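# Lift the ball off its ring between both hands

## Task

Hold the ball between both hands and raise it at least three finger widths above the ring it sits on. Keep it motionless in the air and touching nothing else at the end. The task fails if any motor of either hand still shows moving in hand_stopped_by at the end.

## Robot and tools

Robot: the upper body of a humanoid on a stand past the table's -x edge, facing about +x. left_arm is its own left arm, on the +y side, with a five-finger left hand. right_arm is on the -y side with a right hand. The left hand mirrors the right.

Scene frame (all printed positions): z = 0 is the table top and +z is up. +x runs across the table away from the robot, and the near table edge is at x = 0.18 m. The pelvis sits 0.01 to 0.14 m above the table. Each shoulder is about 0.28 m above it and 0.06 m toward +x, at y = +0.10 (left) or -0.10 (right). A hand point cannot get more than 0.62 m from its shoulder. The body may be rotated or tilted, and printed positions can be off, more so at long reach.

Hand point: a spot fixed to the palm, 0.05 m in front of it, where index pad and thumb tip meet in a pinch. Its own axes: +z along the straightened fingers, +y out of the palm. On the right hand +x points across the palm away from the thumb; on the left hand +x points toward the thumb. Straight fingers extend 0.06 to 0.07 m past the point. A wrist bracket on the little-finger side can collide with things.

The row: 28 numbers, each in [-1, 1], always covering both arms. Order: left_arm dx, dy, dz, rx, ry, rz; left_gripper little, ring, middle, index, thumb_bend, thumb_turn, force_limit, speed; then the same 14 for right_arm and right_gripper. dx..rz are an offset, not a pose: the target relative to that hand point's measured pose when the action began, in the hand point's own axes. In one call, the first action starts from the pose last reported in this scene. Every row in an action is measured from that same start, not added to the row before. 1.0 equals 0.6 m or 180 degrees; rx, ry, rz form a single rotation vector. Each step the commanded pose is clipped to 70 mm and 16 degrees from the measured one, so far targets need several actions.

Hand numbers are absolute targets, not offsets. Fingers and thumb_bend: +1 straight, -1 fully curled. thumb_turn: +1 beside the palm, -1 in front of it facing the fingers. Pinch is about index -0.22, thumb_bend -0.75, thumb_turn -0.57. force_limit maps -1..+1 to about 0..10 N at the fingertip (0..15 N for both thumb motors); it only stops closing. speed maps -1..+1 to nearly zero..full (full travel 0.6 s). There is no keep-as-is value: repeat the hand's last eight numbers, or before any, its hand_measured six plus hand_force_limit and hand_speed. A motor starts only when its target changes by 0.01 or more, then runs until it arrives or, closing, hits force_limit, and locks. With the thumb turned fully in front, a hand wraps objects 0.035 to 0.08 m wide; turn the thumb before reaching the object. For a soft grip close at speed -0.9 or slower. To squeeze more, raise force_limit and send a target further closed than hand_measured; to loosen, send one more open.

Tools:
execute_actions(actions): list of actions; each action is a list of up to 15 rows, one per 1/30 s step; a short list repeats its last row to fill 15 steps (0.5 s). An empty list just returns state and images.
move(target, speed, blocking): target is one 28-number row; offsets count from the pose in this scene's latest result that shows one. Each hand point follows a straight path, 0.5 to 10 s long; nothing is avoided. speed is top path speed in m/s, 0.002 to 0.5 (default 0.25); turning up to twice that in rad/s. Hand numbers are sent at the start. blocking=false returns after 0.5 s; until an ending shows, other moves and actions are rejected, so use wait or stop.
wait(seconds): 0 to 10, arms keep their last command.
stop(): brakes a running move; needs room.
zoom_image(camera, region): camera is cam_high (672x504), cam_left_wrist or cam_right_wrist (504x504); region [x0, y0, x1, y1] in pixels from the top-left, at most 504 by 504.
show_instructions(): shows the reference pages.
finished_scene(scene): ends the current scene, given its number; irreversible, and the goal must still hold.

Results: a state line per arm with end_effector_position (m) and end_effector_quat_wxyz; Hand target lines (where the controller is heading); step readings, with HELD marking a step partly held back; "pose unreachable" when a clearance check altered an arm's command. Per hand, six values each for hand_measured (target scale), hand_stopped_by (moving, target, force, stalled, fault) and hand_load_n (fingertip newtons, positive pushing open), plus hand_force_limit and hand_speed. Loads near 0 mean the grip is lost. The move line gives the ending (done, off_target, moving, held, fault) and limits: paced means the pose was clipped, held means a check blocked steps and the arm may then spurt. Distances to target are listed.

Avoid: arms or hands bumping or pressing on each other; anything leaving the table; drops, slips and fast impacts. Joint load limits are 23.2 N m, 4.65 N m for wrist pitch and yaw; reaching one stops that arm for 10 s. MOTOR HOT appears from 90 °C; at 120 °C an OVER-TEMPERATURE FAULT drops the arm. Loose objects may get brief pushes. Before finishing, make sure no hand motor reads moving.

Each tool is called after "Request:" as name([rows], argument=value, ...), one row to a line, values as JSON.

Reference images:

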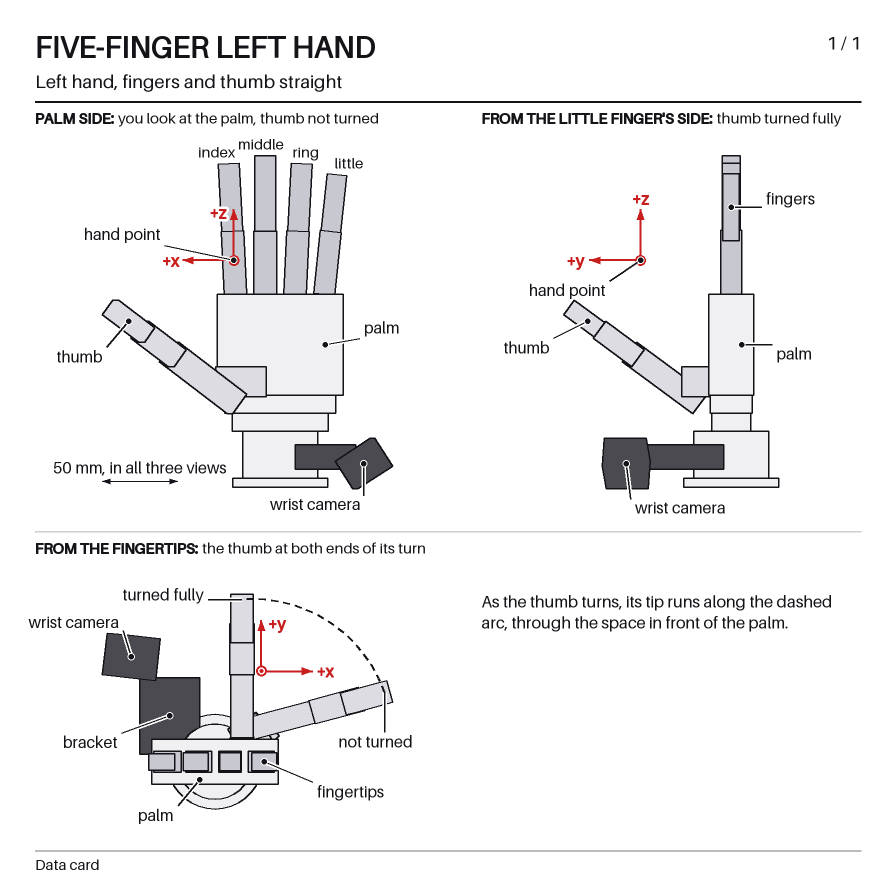

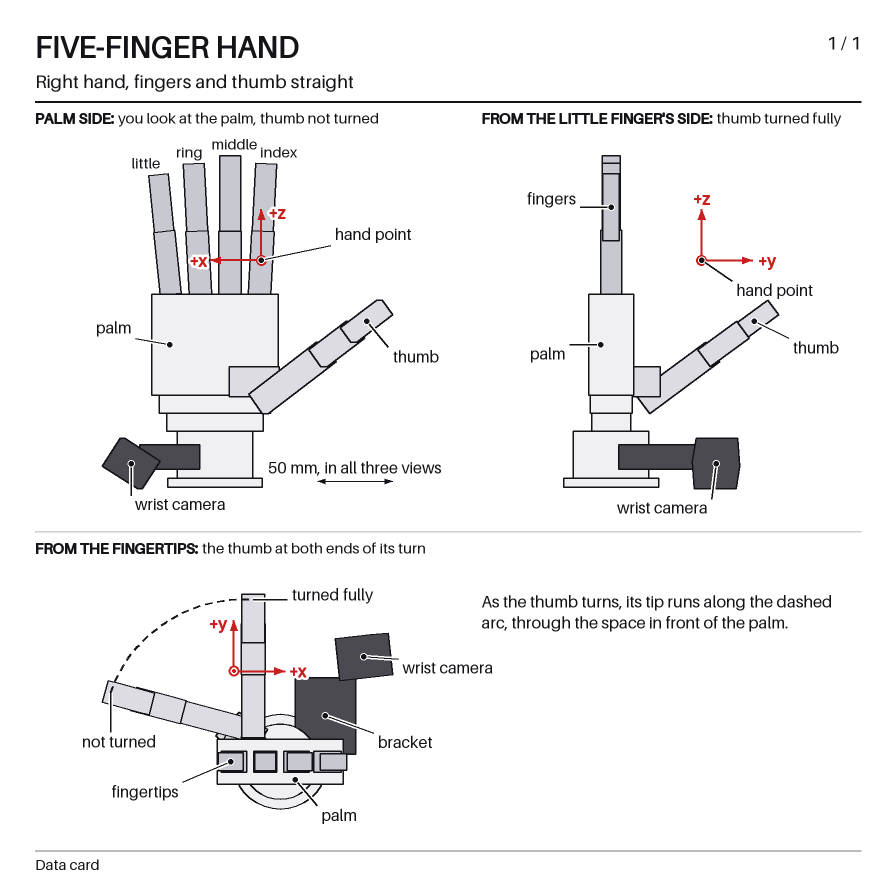

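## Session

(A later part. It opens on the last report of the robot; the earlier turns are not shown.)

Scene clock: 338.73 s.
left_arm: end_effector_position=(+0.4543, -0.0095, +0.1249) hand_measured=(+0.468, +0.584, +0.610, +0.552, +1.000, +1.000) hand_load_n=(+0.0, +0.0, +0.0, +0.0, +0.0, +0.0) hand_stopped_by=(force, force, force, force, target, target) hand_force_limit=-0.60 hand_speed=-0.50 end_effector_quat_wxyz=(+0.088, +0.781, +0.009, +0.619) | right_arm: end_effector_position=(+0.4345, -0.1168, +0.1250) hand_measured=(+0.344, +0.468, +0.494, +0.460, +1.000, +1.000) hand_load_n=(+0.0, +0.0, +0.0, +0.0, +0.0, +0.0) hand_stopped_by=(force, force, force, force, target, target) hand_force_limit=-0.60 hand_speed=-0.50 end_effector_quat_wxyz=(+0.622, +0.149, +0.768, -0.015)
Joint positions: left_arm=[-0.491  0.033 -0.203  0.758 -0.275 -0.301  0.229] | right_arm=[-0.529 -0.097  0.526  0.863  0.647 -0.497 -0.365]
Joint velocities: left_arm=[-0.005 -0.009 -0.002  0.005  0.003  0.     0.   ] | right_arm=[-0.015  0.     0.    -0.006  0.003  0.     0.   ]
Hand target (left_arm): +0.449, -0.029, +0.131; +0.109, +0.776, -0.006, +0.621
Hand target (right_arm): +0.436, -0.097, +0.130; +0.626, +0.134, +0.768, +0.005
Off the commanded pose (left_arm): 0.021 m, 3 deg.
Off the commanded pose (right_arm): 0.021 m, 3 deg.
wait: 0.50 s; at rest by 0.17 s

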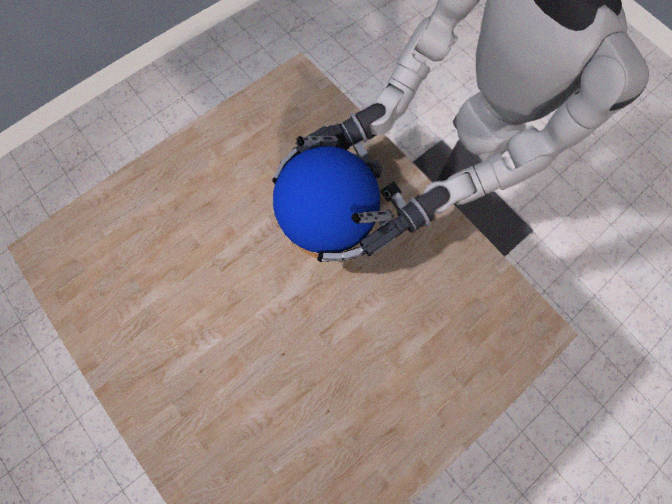

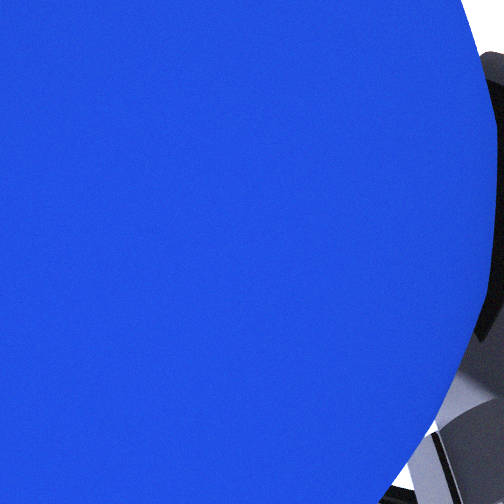

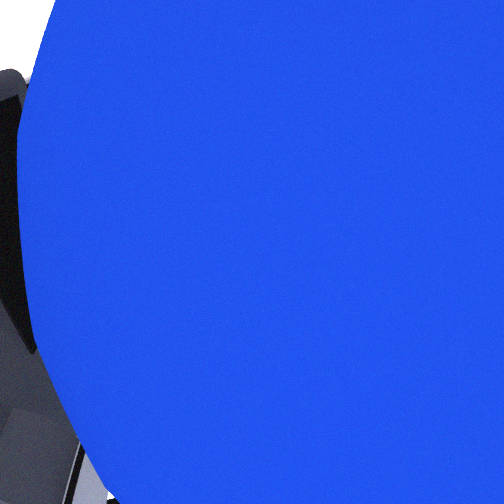

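Request:
execute_actions([
  [[0.0038,0.0348,-0.0067,-0.018,0.002,-0.0007,-0.5,-0.5,-0.5,-0.5,1,1,-0.6,-0.5,-0.0015,0.034,-0.0064,-0.0175,0,0.0006,-0.5,-0.5,-0.5,-0.5,1,1,-0.6,-0.5],[0.0038,0.0353,-0.0067,-0.0195,0.002,-0.0007,-0.5,-0.5,-0.5,-0.5,1,1,-0.6,-0.5,-0.0015,0.0346,-0.0064,-0.019,0,0.0006,-0.5,-0.5,-0.5,-0.5,1,1,-0.6,-0.5],[0.0038,0.0358,-0.0067,-0.021,0.002,-0.0007,-0.5,-0.5,-0.5,-0.5,1,1,-0.6,-0.5,-0.0015,0.0352,-0.0064,-0.0205,0,0.0006,-0.5,-0.5,-0.5,-0.5,1,1,-0.6,-0.5],[0.0038,0.0363,-0.0067,-0.0225,0.002,-0.0007,-0.5,-0.5,-0.5,-0.5,1,1,-0.6,-0.5,-0.0015,0.0358,-0.0064,-0.022,0,0.0006,-0.5,-0.5,-0.5,-0.5,1,1,-0.6,-0.5],[0.0048,0.037,-0.0069,-0.024,0.002,-0.0007,-0.5,-0.5,-0.5,-0.5,1,1,-0.6,-0.5,-0.0025,0.0366,-0.0066,-0.0235,0,0.0006,-0.5,-0.5,-0.5,-0.5,1,1,-0.6,-0.5],[0.0068,0.0378,-0.0074,-0.0255,0.002,-0.0007,-0.5,-0.5,-0.5,-0.5,1,1,-0.6,-0.5,-0.0045,0.0375,-0.0071,-0.025,0,0.0006,-0.5,-0.5,-0.5,-0.5,1,1,-0.6,-0.5],[0.0095,0.0387,-0.008,-0.027,0.002,-0.0007,-0.5,-0.5,-0.5,-0.5,1,1,-0.6,-0.5,-0.0072,0.0385,-0.0077,-0.0265,0,0.0006,-0.5,-0.5,-0.5,-0.5,1,1,-0.6,-0.5],[0.0128,0.0394,-0.0087,-0.028,0.002,-0.0007,-0.5,-0.5,-0.5,-0.5,1,1,-0.6,-0.5,-0.0105,0.0394,-0.0085,-0.028,0,0.0006,-0.5,-0.5,-0.5,-0.5,1,1,-0.6,-0.5],[0.0165,0.04,-0.0096,-0.028,0.002,-0.0007,-0.5,-0.5,-0.5,-0.5,1,1,-0.6,-0.5,-0.0142,0.04,-0.0094,-0.028,0,0.0006,-0.5,-0.5,-0.5,-0.5,1,1,-0.6,-0.5],[0.0205,0.0406,-0.0105,-0.028,0.002,-0.0007,-0.5,-0.5,-0.5,-0.5,1,1,-0.6,-0.5,-0.0182,0.0407,-0.0103,-0.028,0,0.0006,-0.5,-0.5,-0.5,-0.5,1,1,-0.6,-0.5],[0.0245,0.0412,-0.0114,-0.028,0.002,-0.0007,-0.5,-0.5,-0.5,-0.5,1,1,-0.6,-0.5,-0.0222,0.0414,-0.0112,-0.028,0,0.0006,-0.5,-0.5,-0.5,-0.5,1,1,-0.6,-0.5],[0.0283,0.0418,-0.0123,-0.028,0.002,-0.0007,-0.5,-0.5,-0.5,-0.5,1,1,-0.6,-0.5,-0.026,0.042,-0.0121,-0.028,0,0.0006,-0.5,-0.5,-0.5,-0.5,1,1,-0.6,-0.5],[0.0316,0.0423,-0.013,-0.028,0.002,-0.0007,-0.5,-0.5,-0.5,-0.5,1,1,-0.6,-0.5,-0.0293,0.0426,-0.0129,-0.028,0,0.0006,-0.5,-0.5,-0.5,-0.5,1,1,-0.6,-0.5],[0.0342,0.0427,-0.0136,-0.028,0.002,-0.0007,-0.5,-0.5,-0.5,-0.5,1,1,-0.6,-0.5,-0.0319,0.043,-0.0135,-0.028,0,0.0006,-0.5,-0.5,-0.5,-0.5,1,1,-0.6,-0.5],[0.036,0.043,-0.014,-0.028,0.002,-0.0007,-0.5,-0.5,-0.5,-0.5,1,1,-0.6,-0.5,-0.0335,0.0434,-0.0139,-0.028,0,0.0006,-0.5,-0.5,-0.5,-0.5,1,1,-0.6,-0.5]],
])

Request:
wait(seconds=0.5)

Scene clock: 370.97 s.
left_arm: end_effector_position=(+0.4551, -0.0084, +0.1425) hand_measured=(+0.468, +0.584, +0.610, +0.552, +1.000, +1.000) hand_load_n=(+3.5, +0.0, +0.0, +0.0, +0.0, +0.0) hand_stopped_by=(force, force, force, force, target, target) hand_force_limit=-0.60 hand_speed=-0.50 end_effector_quat_wxyz=(+0.098, +0.775, -0.000, +0.624) | right_arm: end_effector_position=(+0.4363, -0.1172, +0.1432) hand_measured=(+0.344, +0.468, +0.494, +0.460, +1.000, +1.000) hand_load_n=(+3.5, +0.0, +0.0, +0.0, +0.0, +0.0) hand_stopped_by=(force, force, force, force, target, target) hand_force_limit=-0.60 hand_speed=-0.50 end_effector_quat_wxyz=(+0.630, +0.139, +0.764, -0.005)
Joint positions: left_arm=[-0.453  0.074 -0.217  0.584 -0.292 -0.184  0.225] | right_arm=[-0.497 -0.173  0.543  0.68   0.66  -0.401 -0.394]
Joint velocities: left_arm=[ 0.081  0.118 -0.044 -0.759 -0.029  0.473  0.167] | right_arm=[ 0.041 -0.272  0.052 -0.804  0.025  0.393 -0.322]
Hand target (left_arm): +0.448, -0.030, +0.152; +0.123, +0.772, -0.017, +0.623
Hand target (right_arm): +0.437, -0.096, +0.151; +0.632, +0.123, +0.765, +0.019
Off the commanded pose (left_arm): 0.025 m, 4 deg.
Off the commanded pose (right_arm): 0.024 m, 3 deg.
Step readings (end_effector_position):
0: left_arm (+0.4543, -0.0095, +0.1249) | right_arm (+0.4345, -0.1168, +0.1250)
1: left_arm (+0.4543, -0.0096, +0.1249) | right_arm (+0.4345, -0.1168, +0.1250)
2: left_arm (+0.4542, -0.0096, +0.1249) | right_arm (+0.4345, -0.1167, +0.1251)
4: left_arm (+0.4541, -0.0097, +0.1250) | right_arm (+0.4345, -0.1166, +0.1250)
8: left_arm (+0.4539, -0.0095, +0.1254) | right_arm (+0.4346, -0.1166, +0.1251)
15: end_effector_position above

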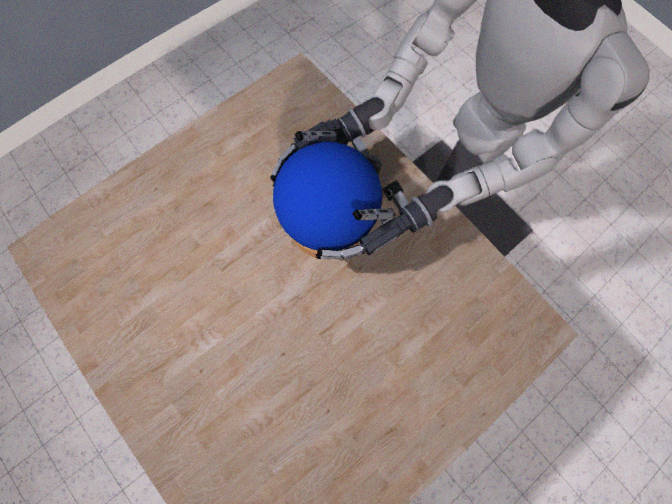

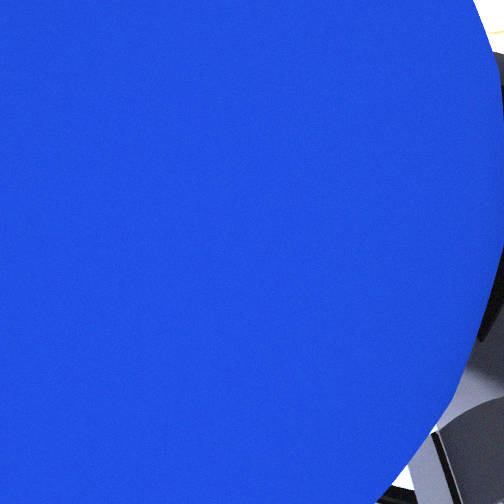

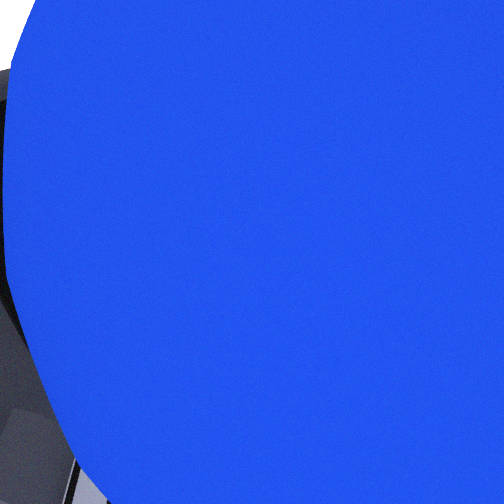

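Scene clock: 371.47 s.
left_arm: end_effector_position=(+0.4552, -0.0082, +0.1466) hand_measured=(+0.468, +0.584, +0.610, +0.552, +1.000, +1.000) hand_load_n=(+3.5, +0.0, +0.0, +0.0, +0.0, +0.0) hand_stopped_by=(force, force, force, force, target, target) hand_force_limit=-0.60 hand_speed=-0.50 end_effector_quat_wxyz=(+0.097, +0.775, -0.001, +0.624) | right_arm: end_effector_position=(+0.4367, -0.1174, +0.1475) hand_measured=(+0.344, +0.468, +0.494, +0.460, +1.000, +1.000) hand_load_n=(+3.5, +0.0, +0.0, +0.0, +0.0, +0.0) hand_stopped_by=(force, force, force, force, target, target) hand_force_limit=-0.60 hand_speed=-0.50 end_effector_quat_wxyz=(+0.630, +0.139, +0.764, -0.005)
Joint positions: left_arm=[-0.444  0.08  -0.221  0.539 -0.293 -0.151  0.236] | right_arm=[-0.49  -0.189  0.547  0.633  0.662 -0.373 -0.414]
Joint velocities: left_arm=[ 0.009 -0.005 -0.003  0.009  0.002  0.     0.   ] | right_arm=[ 0.002 -0.006  0.011 -0.008 -0.006  0.     0.   ]
Hand target (left_arm): +0.448, -0.030, +0.152; +0.123, +0.772, -0.017, +0.623
Hand target (right_arm): +0.437, -0.096, +0.151; +0.632, +0.123, +0.765, +0.019
Off the commanded pose (left_arm): 0.024 m, 4 deg.
Off the commanded pose (right_arm): 0.023 m, 3 deg.
wait: 0.50 s; at rest by 0.43 s

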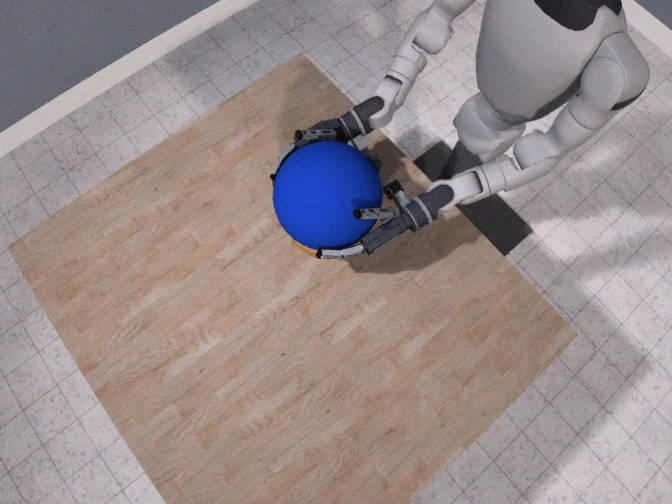

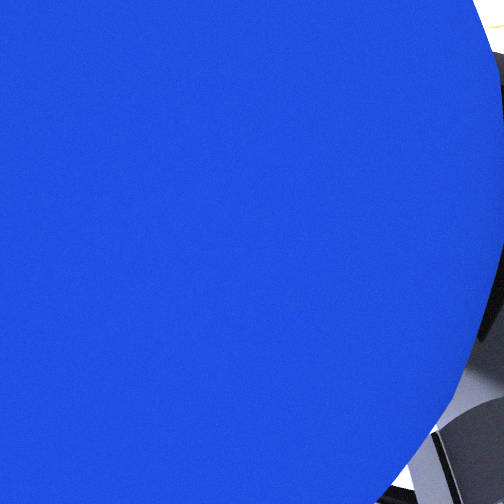

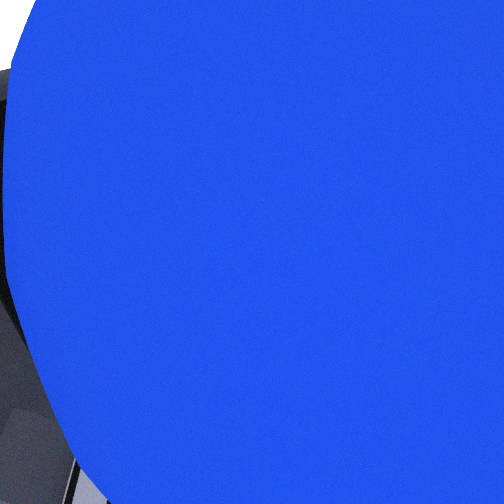

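Request:
execute_actions([
  [[0.0023,0.0391,-0.008,-0.0194,0,-0.0025,-0.5,-0.55,-0.55,-0.55,1,1,-0.8,-0.85,0.0011,0.0371,-0.0073,-0.0183,0.0015,0.0018,-0.5,-0.55,-0.55,-0.55,1,1,-0.8,-0.85],[0.0036,0.0393,-0.0083,-0.0194,0,-0.0025,-0.5,-0.55,-0.55,-0.55,1,1,-0.8,-0.85,-0.0002,0.0373,-0.0076,-0.0183,0.0015,0.0018,-0.5,-0.55,-0.55,-0.55,1,1,-0.8,-0.85],[0.0056,0.0396,-0.0087,-0.0194,0,-0.0025,-0.5,-0.55,-0.55,-0.55,1,1,-0.8,-0.85,-0.0022,0.0377,-0.008,-0.0183,0.0015,0.0018,-0.5,-0.55,-0.55,-0.55,1,1,-0.8,-0.85],[0.0082,0.04,-0.0092,-0.0194,0,-0.0025,-0.5,-0.55,-0.55,-0.55,1,1,-0.8,-0.85,-0.0047,0.0381,-0.0086,-0.0183,0.0015,0.0018,-0.5,-0.55,-0.55,-0.55,1,1,-0.8,-0.85],[0.0114,0.0405,-0.0099,-0.0194,0,-0.0025,-0.5,-0.55,-0.55,-0.55,1,1,-0.8,-0.85,-0.0079,0.0387,-0.0093,-0.0183,0.0015,0.0018,-0.5,-0.55,-0.55,-0.55,1,1,-0.8,-0.85],[0.0154,0.0411,-0.0108,-0.0194,0,-0.0025,-0.5,-0.55,-0.55,-0.55,1,1,-0.8,-0.85,-0.012,0.0394,-0.0101,-0.0183,0.0015,0.0018,-0.5,-0.55,-0.55,-0.55,1,1,-0.8,-0.85],[0.0194,0.0417,-0.0116,-0.0194,0,-0.0025,-0.5,-0.55,-0.55,-0.55,1,1,-0.8,-0.85,-0.016,0.0401,-0.011,-0.0183,0.0015,0.0018,-0.5,-0.55,-0.55,-0.55,1,1,-0.8,-0.85],[0.0235,0.0424,-0.0124,-0.0194,0,-0.0025,-0.5,-0.55,-0.55,-0.55,1,1,-0.8,-0.85,-0.02,0.0408,-0.0118,-0.0183,0.0015,0.0018,-0.5,-0.55,-0.55,-0.55,1,1,-0.8,-0.85],[0.0275,0.043,-0.0133,-0.0194,0,-0.0025,-0.5,-0.55,-0.55,-0.55,1,1,-0.8,-0.85,-0.024,0.0415,-0.0127,-0.0183,0.0015,0.0018,-0.5,-0.55,-0.55,-0.55,1,1,-0.8,-0.85],[0.0315,0.0436,-0.0141,-0.0194,0,-0.0025,-0.5,-0.55,-0.55,-0.55,1,1,-0.8,-0.85,-0.028,0.0422,-0.0136,-0.0183,0.0015,0.0018,-0.5,-0.55,-0.55,-0.55,1,1,-0.8,-0.85],[0.0356,0.0442,-0.0149,-0.0194,0,-0.0025,-0.5,-0.55,-0.55,-0.55,1,1,-0.8,-0.85,-0.032,0.0429,-0.0144,-0.0183,0.0015,0.0018,-0.5,-0.55,-0.55,-0.55,1,1,-0.8,-0.85],[0.0396,0.0448,-0.0158,-0.0194,0,-0.0025,-0.5,-0.55,-0.55,-0.55,1,1,-0.8,-0.85,-0.0361,0.0436,-0.0153,-0.0183,0.0015,0.0018,-0.5,-0.55,-0.55,-0.55,1,1,-0.8,-0.85],[0.0436,0.0455,-0.0166,-0.0194,0,-0.0025,-0.5,-0.55,-0.55,-0.55,1,1,-0.8,-0.85,-0.0401,0.0443,-0.0161,-0.0183,0.0015,0.0018,-0.5,-0.55,-0.55,-0.55,1,1,-0.8,-0.85],[0.0477,0.0461,-0.0175,-0.0194,0,-0.0025,-0.5,-0.55,-0.55,-0.55,1,1,-0.8,-0.85,-0.0441,0.045,-0.017,-0.0183,0.0015,0.0018,-0.5,-0.55,-0.55,-0.55,1,1,-0.8,-0.85],[0.0517,0.0467,-0.0183,-0.0194,0,-0.0025,-0.5,-0.55,-0.55,-0.55,1,1,-0.8,-0.85,-0.0481,0.0457,-0.0178,-0.0183,0.0015,0.0018,-0.5,-0.55,-0.55,-0.55,1,1,-0.8,-0.85]],
  [[0.0186,0.0416,-0.0114,-0.0194,0,-0.0025,-0.5,-0.55,-0.55,-0.55,1,1,-0.8,-0.85,-0.0152,0.0399,-0.0108,-0.0183,0.0015,0.0018,-0.5,-0.55,-0.55,-0.55,1,1,-0.8,-0.85],[0.0227,0.0422,-0.0123,-0.0194,0,-0.0025,-0.5,-0.55,-0.55,-0.55,1,1,-0.8,-0.85,-0.0192,0.0406,-0.0117,-0.0183,0.0015,0.0018,-0.5,-0.55,-0.55,-0.55,1,1,-0.8,-0.85],[0.0267,0.0429,-0.0131,-0.0194,0,-0.0025,-0.5,-0.55,-0.55,-0.55,1,1,-0.8,-0.85,-0.0232,0.0413,-0.0125,-0.0183,0.0015,0.0018,-0.5,-0.55,-0.55,-0.55,1,1,-0.8,-0.85],[0.0307,0.0435,-0.0139,-0.0194,0,-0.0025,-0.5,-0.55,-0.55,-0.55,1,1,-0.8,-0.85,-0.0272,0.042,-0.0134,-0.0183,0.0015,0.0018,-0.5,-0.55,-0.55,-0.55,1,1,-0.8,-0.85],[0.0348,0.0441,-0.0148,-0.0194,0,-0.0025,-0.5,-0.55,-0.55,-0.55,1,1,-0.8,-0.85,-0.0312,0.0427,-0.0142,-0.0183,0.0015,0.0018,-0.5,-0.55,-0.55,-0.55,1,1,-0.8,-0.85],[0.0388,0.0447,-0.0156,-0.0194,0,-0.0025,-0.5,-0.55,-0.55,-0.55,1,1,-0.8,-0.85,-0.0353,0.0434,-0.0151,-0.0183,0.0015,0.0018,-0.5,-0.55,-0.55,-0.55,1,1,-0.8,-0.85],[0.0428,0.0453,-0.0165,-0.0194,0,-0.0025,-0.5,-0.55,-0.55,-0.55,1,1,-0.8,-0.85,-0.0393,0.0441,-0.016,-0.0183,0.0015,0.0018,-0.5,-0.55,-0.55,-0.55,1,1,-0.8,-0.85],[0.0468,0.046,-0.0173,-0.0194,0,-0.0025,-0.5,-0.55,-0.55,-0.55,1,1,-0.8,-0.85,-0.0433,0.0448,-0.0168,-0.0183,0.0015,0.0018,-0.5,-0.55,-0.55,-0.55,1,1,-0.8,-0.85],[0.0509,0.0466,-0.0181,-0.0194,0,-0.0025,-0.5,-0.55,-0.55,-0.55,1,1,-0.8,-0.85,-0.0473,0.0455,-0.0177,-0.0183,0.0015,0.0018,-0.5,-0.55,-0.55,-0.55,1,1,-0.8,-0.85],[0.0549,0.0472,-0.019,-0.0194,0,-0.0025,-0.5,-0.55,-0.55,-0.55,1,1,-0.8,-0.85,-0.0513,0.0462,-0.0185,-0.0183,0.0015,0.0018,-0.5,-0.55,-0.55,-0.55,1,1,-0.8,-0.85],[0.0589,0.0478,-0.0198,-0.0194,0,-0.0025,-0.5,-0.55,-0.55,-0.55,1,1,-0.8,-0.85,-0.0553,0.0469,-0.0194,-0.0183,0.0015,0.0018,-0.5,-0.55,-0.55,-0.55,1,1,-0.8,-0.85],[0.063,0.0484,-0.0206,-0.0194,0,-0.0025,-0.5,-0.55,-0.55,-0.55,1,1,-0.8,-0.85,-0.0594,0.0476,-0.0202,-0.0183,0.0015,0.0018,-0.5,-0.55,-0.55,-0.55,1,1,-0.8,-0.85],[0.067,0.0491,-0.0215,-0.0194,0,-0.0025,-0.5,-0.55,-0.55,-0.55,1,1,-0.8,-0.85,-0.0634,0.0483,-0.0211,-0.0183,0.0015,0.0018,-0.5,-0.55,-0.55,-0.55,1,1,-0.8,-0.85],[0.071,0.0497,-0.0223,-0.0194,0,-0.0025,-0.5,-0.55,-0.55,-0.55,1,1,-0.8,-0.85,-0.0674,0.049,-0.022,-0.0183,0.0015,0.0018,-0.5,-0.55,-0.55,-0.55,1,1,-0.8,-0.85],[0.0751,0.0503,-0.0232,-0.0194,0,-0.0025,-0.5,-0.55,-0.55,-0.55,1,1,-0.8,-0.85,-0.0714,0.0497,-0.0228,-0.0183,0.0015,0.0018,-0.5,-0.55,-0.55,-0.55,1,1,-0.8,-0.85]],
  [[0.0186,0.0416,-0.0114,-0.0194,0,-0.0025,-0.5,-0.55,-0.55,-0.55,1,1,-0.8,-0.85,-0.0152,0.0399,-0.0108,-0.0183,0.0015,0.0018,-0.5,-0.55,-0.55,-0.55,1,1,-0.8,-0.85],[0.0227,0.0422,-0.0123,-0.0194,0,-0.0025,-0.5,-0.55,-0.55,-0.55,1,1,-0.8,-0.85,-0.0192,0.0406,-0.0117,-0.0183,0.0015,0.0018,-0.5,-0.55,-0.55,-0.55,1,1,-0.8,-0.85],[0.0267,0.0429,-0.0131,-0.0194,0,-0.0025,-0.5,-0.55,-0.55,-0.55,1,1,-0.8,-0.85,-0.0232,0.0413,-0.0125,-0.0183,0.0015,0.0018,-0.5,-0.55,-0.55,-0.55,1,1,-0.8,-0.85],[0.0307,0.0435,-0.0139,-0.0194,0,-0.0025,-0.5,-0.55,-0.55,-0.55,1,1,-0.8,-0.85,-0.0272,0.042,-0.0134,-0.0183,0.0015,0.0018,-0.5,-0.55,-0.55,-0.55,1,1,-0.8,-0.85],[0.0348,0.0441,-0.0148,-0.0194,0,-0.0025,-0.5,-0.55,-0.55,-0.55,1,1,-0.8,-0.85,-0.0312,0.0427,-0.0142,-0.0183,0.0015,0.0018,-0.5,-0.55,-0.55,-0.55,1,1,-0.8,-0.85],[0.0388,0.0447,-0.0156,-0.0194,0,-0.0025,-0.5,-0.55,-0.55,-0.55,1,1,-0.8,-0.85,-0.0353,0.0434,-0.0151,-0.0183,0.0015,0.0018,-0.5,-0.55,-0.55,-0.55,1,1,-0.8,-0.85],[0.0428,0.0453,-0.0165,-0.0194,0,-0.0025,-0.5,-0.55,-0.55,-0.55,1,1,-0.8,-0.85,-0.0393,0.0441,-0.016,-0.0183,0.0015,0.0018,-0.5,-0.55,-0.55,-0.55,1,1,-0.8,-0.85],[0.0464,0.0459,-0.0172,-0.0194,0,-0.0025,-0.5,-0.55,-0.55,-0.55,1,1,-0.8,-0.85,-0.0428,0.0447,-0.0167,-0.0183,0.0015,0.0018,-0.5,-0.55,-0.55,-0.55,1,1,-0.8,-0.85],[0.0494,0.0464,-0.0178,-0.0194,0,-0.0025,-0.5,-0.55,-0.55,-0.55,1,1,-0.8,-0.85,-0.0459,0.0453,-0.0174,-0.0183,0.0015,0.0018,-0.5,-0.55,-0.55,-0.55,1,1,-0.8,-0.85],[0.052,0.0468,-0.0184,-0.0194,0,-0.0025,-0.5,-0.55,-0.55,-0.55,1,1,-0.8,-0.85,-0.0484,0.0457,-0.0179,-0.0183,0.0015,0.0018,-0.5,-0.55,-0.55,-0.55,1,1,-0.8,-0.85],[0.0541,0.0471,-0.0188,-0.0194,0,-0.0025,-0.5,-0.55,-0.55,-0.55,1,1,-0.8,-0.85,-0.0505,0.0461,-0.0184,-0.0183,0.0015,0.0018,-0.5,-0.55,-0.55,-0.55,1,1,-0.8,-0.85],[0.0557,0.0473,-0.0191,-0.0194,0,-0.0025,-0.5,-0.55,-0.55,-0.55,1,1,-0.8,-0.85,-0.0521,0.0464,-0.0187,-0.0183,0.0015,0.0018,-0.5,-0.55,-0.55,-0.55,1,1,-0.8,-0.85],[0.0568,0.0475,-0.0194,-0.0194,0,-0.0025,-0.5,-0.55,-0.55,-0.55,1,1,-0.8,-0.85,-0.0532,0.0465,-0.0189,-0.0183,0.0015,0.0018,-0.5,-0.55,-0.55,-0.55,1,1,-0.8,-0.85],[0.0575,0.0476,-0.0195,-0.0194,0,-0.0025,-0.5,-0.55,-0.55,-0.55,1,1,-0.8,-0.85,-0.0539,0.0467,-0.0191,-0.0183,0.0015,0.0018,-0.5,-0.55,-0.55,-0.55,1,1,-0.8,-0.85],[0.0578,0.0476,-0.0196,-0.0194,0,-0.0025,-0.5,-0.55,-0.55,-0.55,1,1,-0.8,-0.85,-0.0542,0.0467,-0.0191,-0.0183,0.0015,0.0018,-0.5,-0.55,-0.55,-0.55,1,1,-0.8,-0.85]],
])

Request:
wait(seconds=0.5)

Scene clock: 425.23 s.
left_arm: end_effector_position=(+0.4564, +0.0009, +0.2492) hand_measured=(+0.468, +0.554, +0.562, +0.528, +1.000, +1.000) hand_load_n=(+0.0, +0.0, +1.0, +0.0, +0.0, +0.0) hand_stopped_by=(force, force, force, force, target, target) hand_force_limit=-0.80 hand_speed=-0.85 end_effector_quat_wxyz=(+0.075, +0.767, +0.005, +0.637) | right_arm: end_effector_position=(+0.4417, -0.1169, +0.2536) hand_measured=(+0.344, +0.444, +0.454, +0.420, +1.000, +1.000) hand_load_n=(+2.0, +0.0, +0.0, +0.0, +0.0, +0.0) hand_stopped_by=(force, force, force, force, target, target) hand_force_limit=-0.80 hand_speed=-0.85 end_effector_quat_wxyz=(+0.642, +0.144, +0.753, -0.004)
Joint positions: left_arm=[-0.437  0.182 -0.212 -0.189 -0.401  0.495  0.481] | right_arm=[-0.519 -0.444  0.537 -0.074  0.833  0.086 -0.766]
Joint velocities: left_arm=[-0.028 -0.003  0.025 -0.094 -0.043  0.128  0.053] | right_arm=[-0.038 -0.041 -0.006 -0.077  0.066  0.062 -0.074]
Hand target (left_arm): +0.447, -0.023, +0.254; +0.110, +0.767, -0.013, +0.632
Hand target (right_arm): +0.440, -0.096, +0.256; +0.641, +0.128, +0.757, +0.021
Off the commanded pose (left_arm): 0.027 m, 5 deg.
Off the commanded pose (right_arm): 0.022 m, 4 deg.
Step readings (end_effector_position; steps 1 to 15: 1st action; 16 to 30: 2nd action; 31 to 45: 3rd action):
0: left_arm (+0.4552, -0.0082, +0.1466) | right_arm (+0.4367, -0.1174, +0.1475)
1: left_arm (+0.4552, -0.0082, +0.1466) | right_arm (+0.4367, -0.1174, +0.1475)
2: left_arm (+0.4551, -0.0082, +0.1468) | right_arm (+0.4367, -0.1174, +0.1475)
4: left_arm (+0.4550, -0.0076, +0.1481) | right_arm (+0.4368, -0.1171, +0.1489)
8: left_arm (+0.4552, -0.0063, +0.1545) | right_arm (+0.4375, -0.1175, +0.1568)
15: left_arm (+0.4559, -0.0053, +0.1733) | right_arm (+0.4386, -0.1179, +0.1763)
16: left_arm (+0.4559, -0.0051, +0.1759) | right_arm (+0.4388, -0.1179, +0.1790)
17: left_arm (+0.4560, -0.0048, +0.1788) | right_arm (+0.4389, -0.1178, +0.1819)
19: left_arm (+0.4563, -0.0039, +0.1861) | right_arm (+0.4393, -0.1174, +0.1893)
23: left_arm (+0.4566, -0.0033, +0.1980) | right_arm (+0.4397, -0.1175, +0.2010)
30: left_arm (+0.4556, -0.0021, +0.2132) | right_arm (+0.4396, -0.1174, +0.2172)
31: left_arm (+0.4556, -0.0019, +0.2155) | right_arm (+0.4397, -0.1174, +0.2198)
32: left_arm (+0.4555, -0.0016, +0.2180) | right_arm (+0.4398, -0.1173, +0.2225)
34: left_arm (+0.4557, -0.0007, +0.2247) | right_arm (+0.4402, -0.1168, +0.2289)
38: left_arm (+0.4562, +0.0002, +0.2374) | right_arm (+0.4411, -0.1167, +0.2414)
45: end_effector_position above

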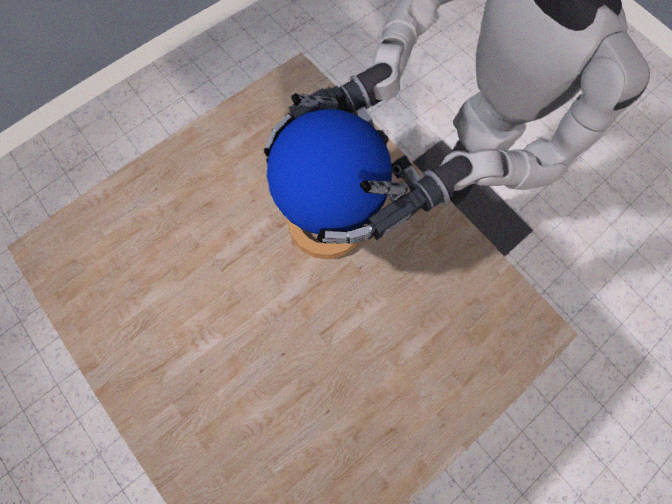

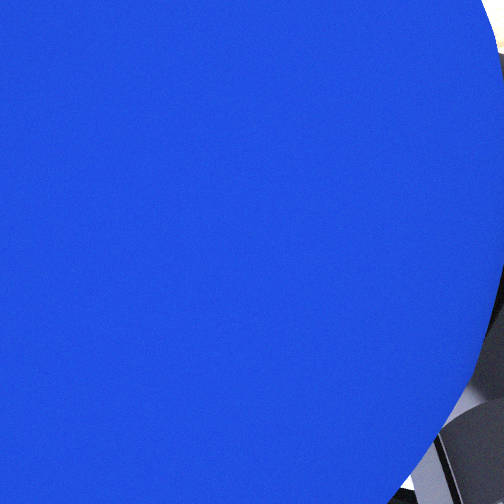

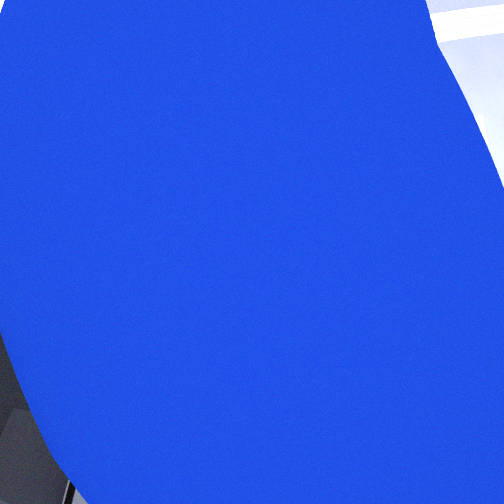

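Scene clock: 425.73 s.
left_arm: end_effector_position=(+0.4564, +0.0009, +0.2493) hand_measured=(+0.468, +0.554, +0.562, +0.528, +1.000, +1.000) hand_load_n=(+0.0, +0.0, +1.5, +0.0, +0.0, +0.0) hand_stopped_by=(force, force, force, force, target, target) hand_force_limit=-0.80 hand_speed=-0.85 end_effector_quat_wxyz=(+0.075, +0.768, +0.005, +0.636) | right_arm: end_effector_position=(+0.4417, -0.1169, +0.2538) hand_measured=(+0.344, +0.444, +0.454, +0.420, +1.000, +1.000) hand_load_n=(+2.0, +0.0, +0.0, +0.0, +0.0, +0.0) hand_stopped_by=(force, force, force, force, target, target) hand_force_limit=-0.80 hand_speed=-0.85 end_effector_quat_wxyz=(+0.642, +0.144, +0.753, -0.004)
Joint positions: left_arm=[-0.438  0.182 -0.211 -0.193 -0.403  0.502  0.483] | right_arm=[-0.521 -0.446  0.537 -0.077  0.837  0.09  -0.769]
Joint velocities: left_arm=[-0.006 -0.009 -0.011 -0.005  0.     0.     0.   ] | right_arm=[-0.006  0.    -0.008  0.     0.     0.     0.   ]
Hand target (left_arm): +0.447, -0.023, +0.254; +0.110, +0.767, -0.013, +0.632
Hand target (right_arm): +0.440, -0.096, +0.256; +0.641, +0.128, +0.757, +0.021
Off the commanded pose (left_arm): 0.027 m, 5 deg.
Off the commanded pose (right_arm): 0.022 m, 4 deg.
wait: 0.50 s; at rest by 0.17 s

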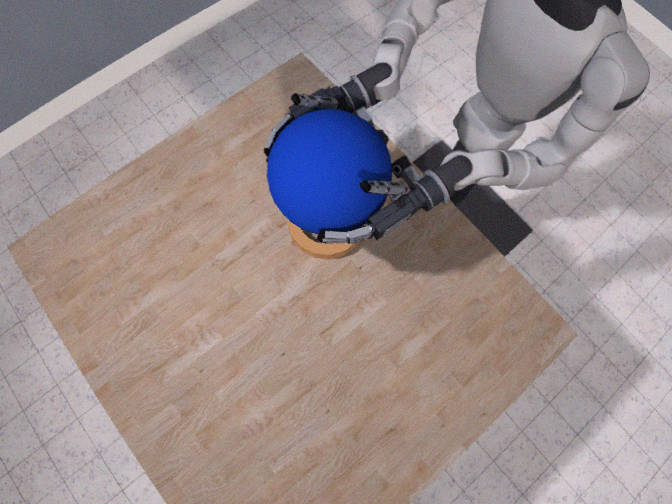

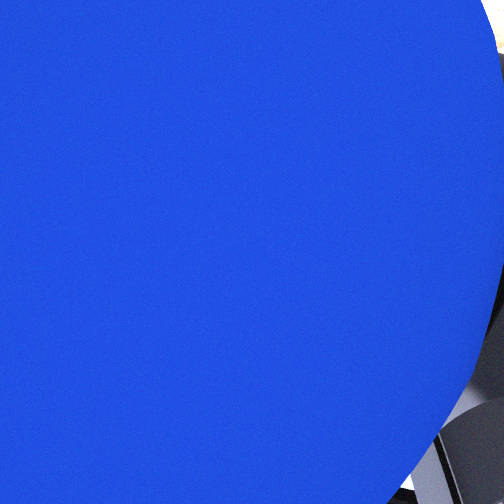

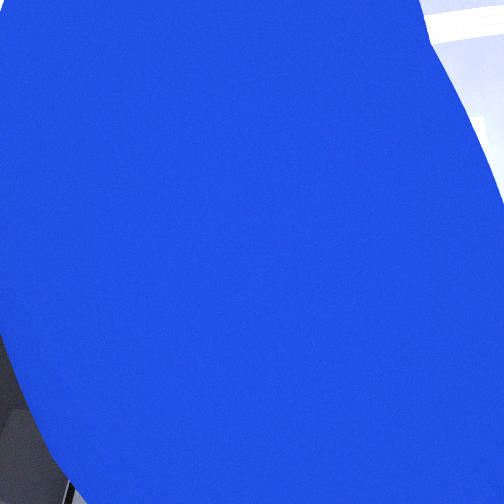

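Request:
wait(seconds=2)

Request:
zoom_image(camera="cam_high", region=[250, 60, 470, 280])

Scene clock: 430.43 s.
left_arm: end_effector_position=(+0.4564, +0.0009, +0.2493) hand_measured=(+0.468, +0.554, +0.562, +0.528, +1.000, +1.000) hand_load_n=(+0.0, +0.0, +1.5, +0.0, +0.0, +0.0) hand_stopped_by=(force, force, force, force, target, target) hand_force_limit=-0.80 hand_speed=-0.85 end_effector_quat_wxyz=(+0.075, +0.768, +0.005, +0.636) | right_arm: end_effector_position=(+0.4417, -0.1169, +0.2538) hand_measured=(+0.344, +0.444, +0.454, +0.420, +1.000, +1.000) hand_load_n=(+2.0, +0.0, +0.0, +0.0, +0.0, +0.0) hand_stopped_by=(force, force, force, force, target, target) hand_force_limit=-0.80 hand_speed=-0.85 end_effector_quat_wxyz=(+0.642, +0.144, +0.753, -0.004)
Joint positions: left_arm=[-0.438  0.182 -0.211 -0.193 -0.403  0.502  0.483] | right_arm=[-0.521 -0.446  0.537 -0.077  0.837  0.09  -0.769]
Joint velocities: left_arm=[-0.005  0.008 -0.003 -0.006  0.     0.     0.   ] | right_arm=[ 0.002  0.006 -0.003 -0.012 -0.008  0.     0.   ]
Hand target (left_arm): +0.447, -0.023, +0.254; +0.110, +0.767, -0.013, +0.632
Hand target (right_arm): +0.440, -0.096, +0.256; +0.641, +0.128, +0.757, +0.021
Off the commanded pose (left_arm): 0.027 m, 5 deg.
Off the commanded pose (right_arm): 0.022 m, 4 deg.
wait: 2.00 s; at rest from the start

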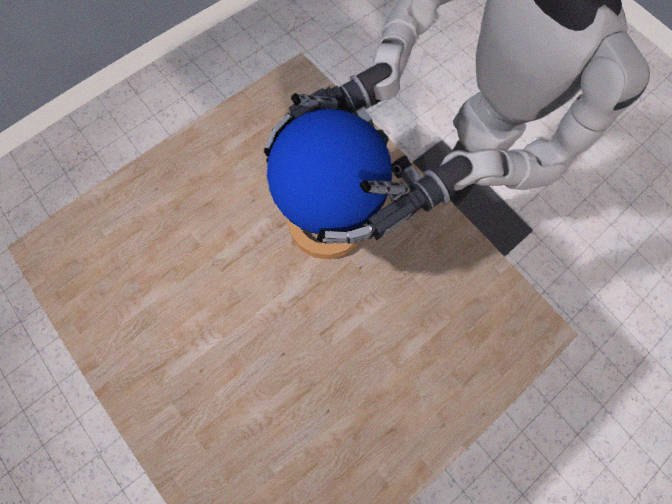

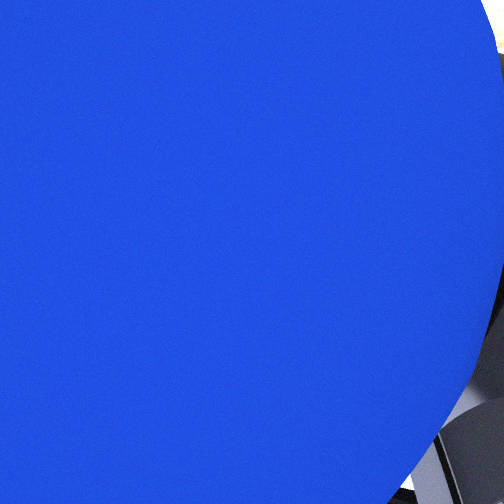

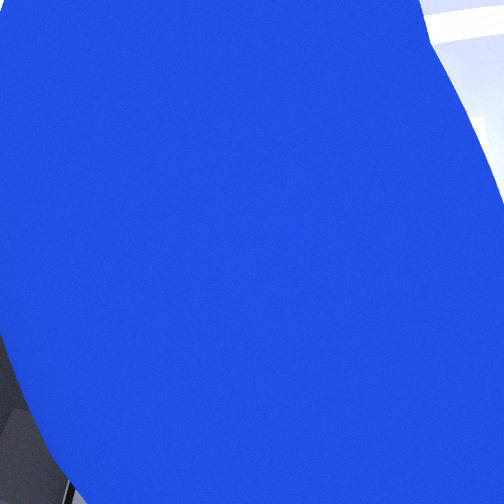

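Region (250, 60, 470, 280) of cam_high's 672x504 image, scaled by 2.291, with more detail than that image has.

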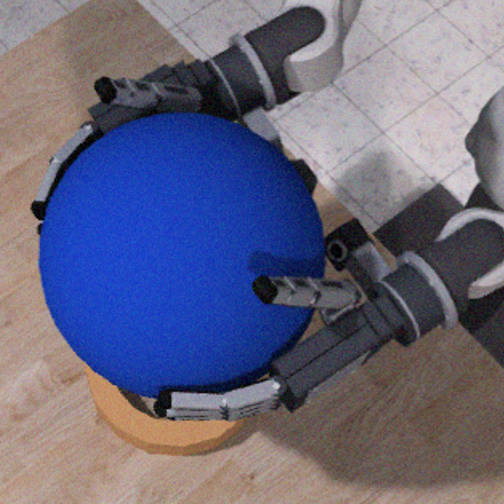

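Request:
finished_scene(scene=1)

The scene is finished: the task was done.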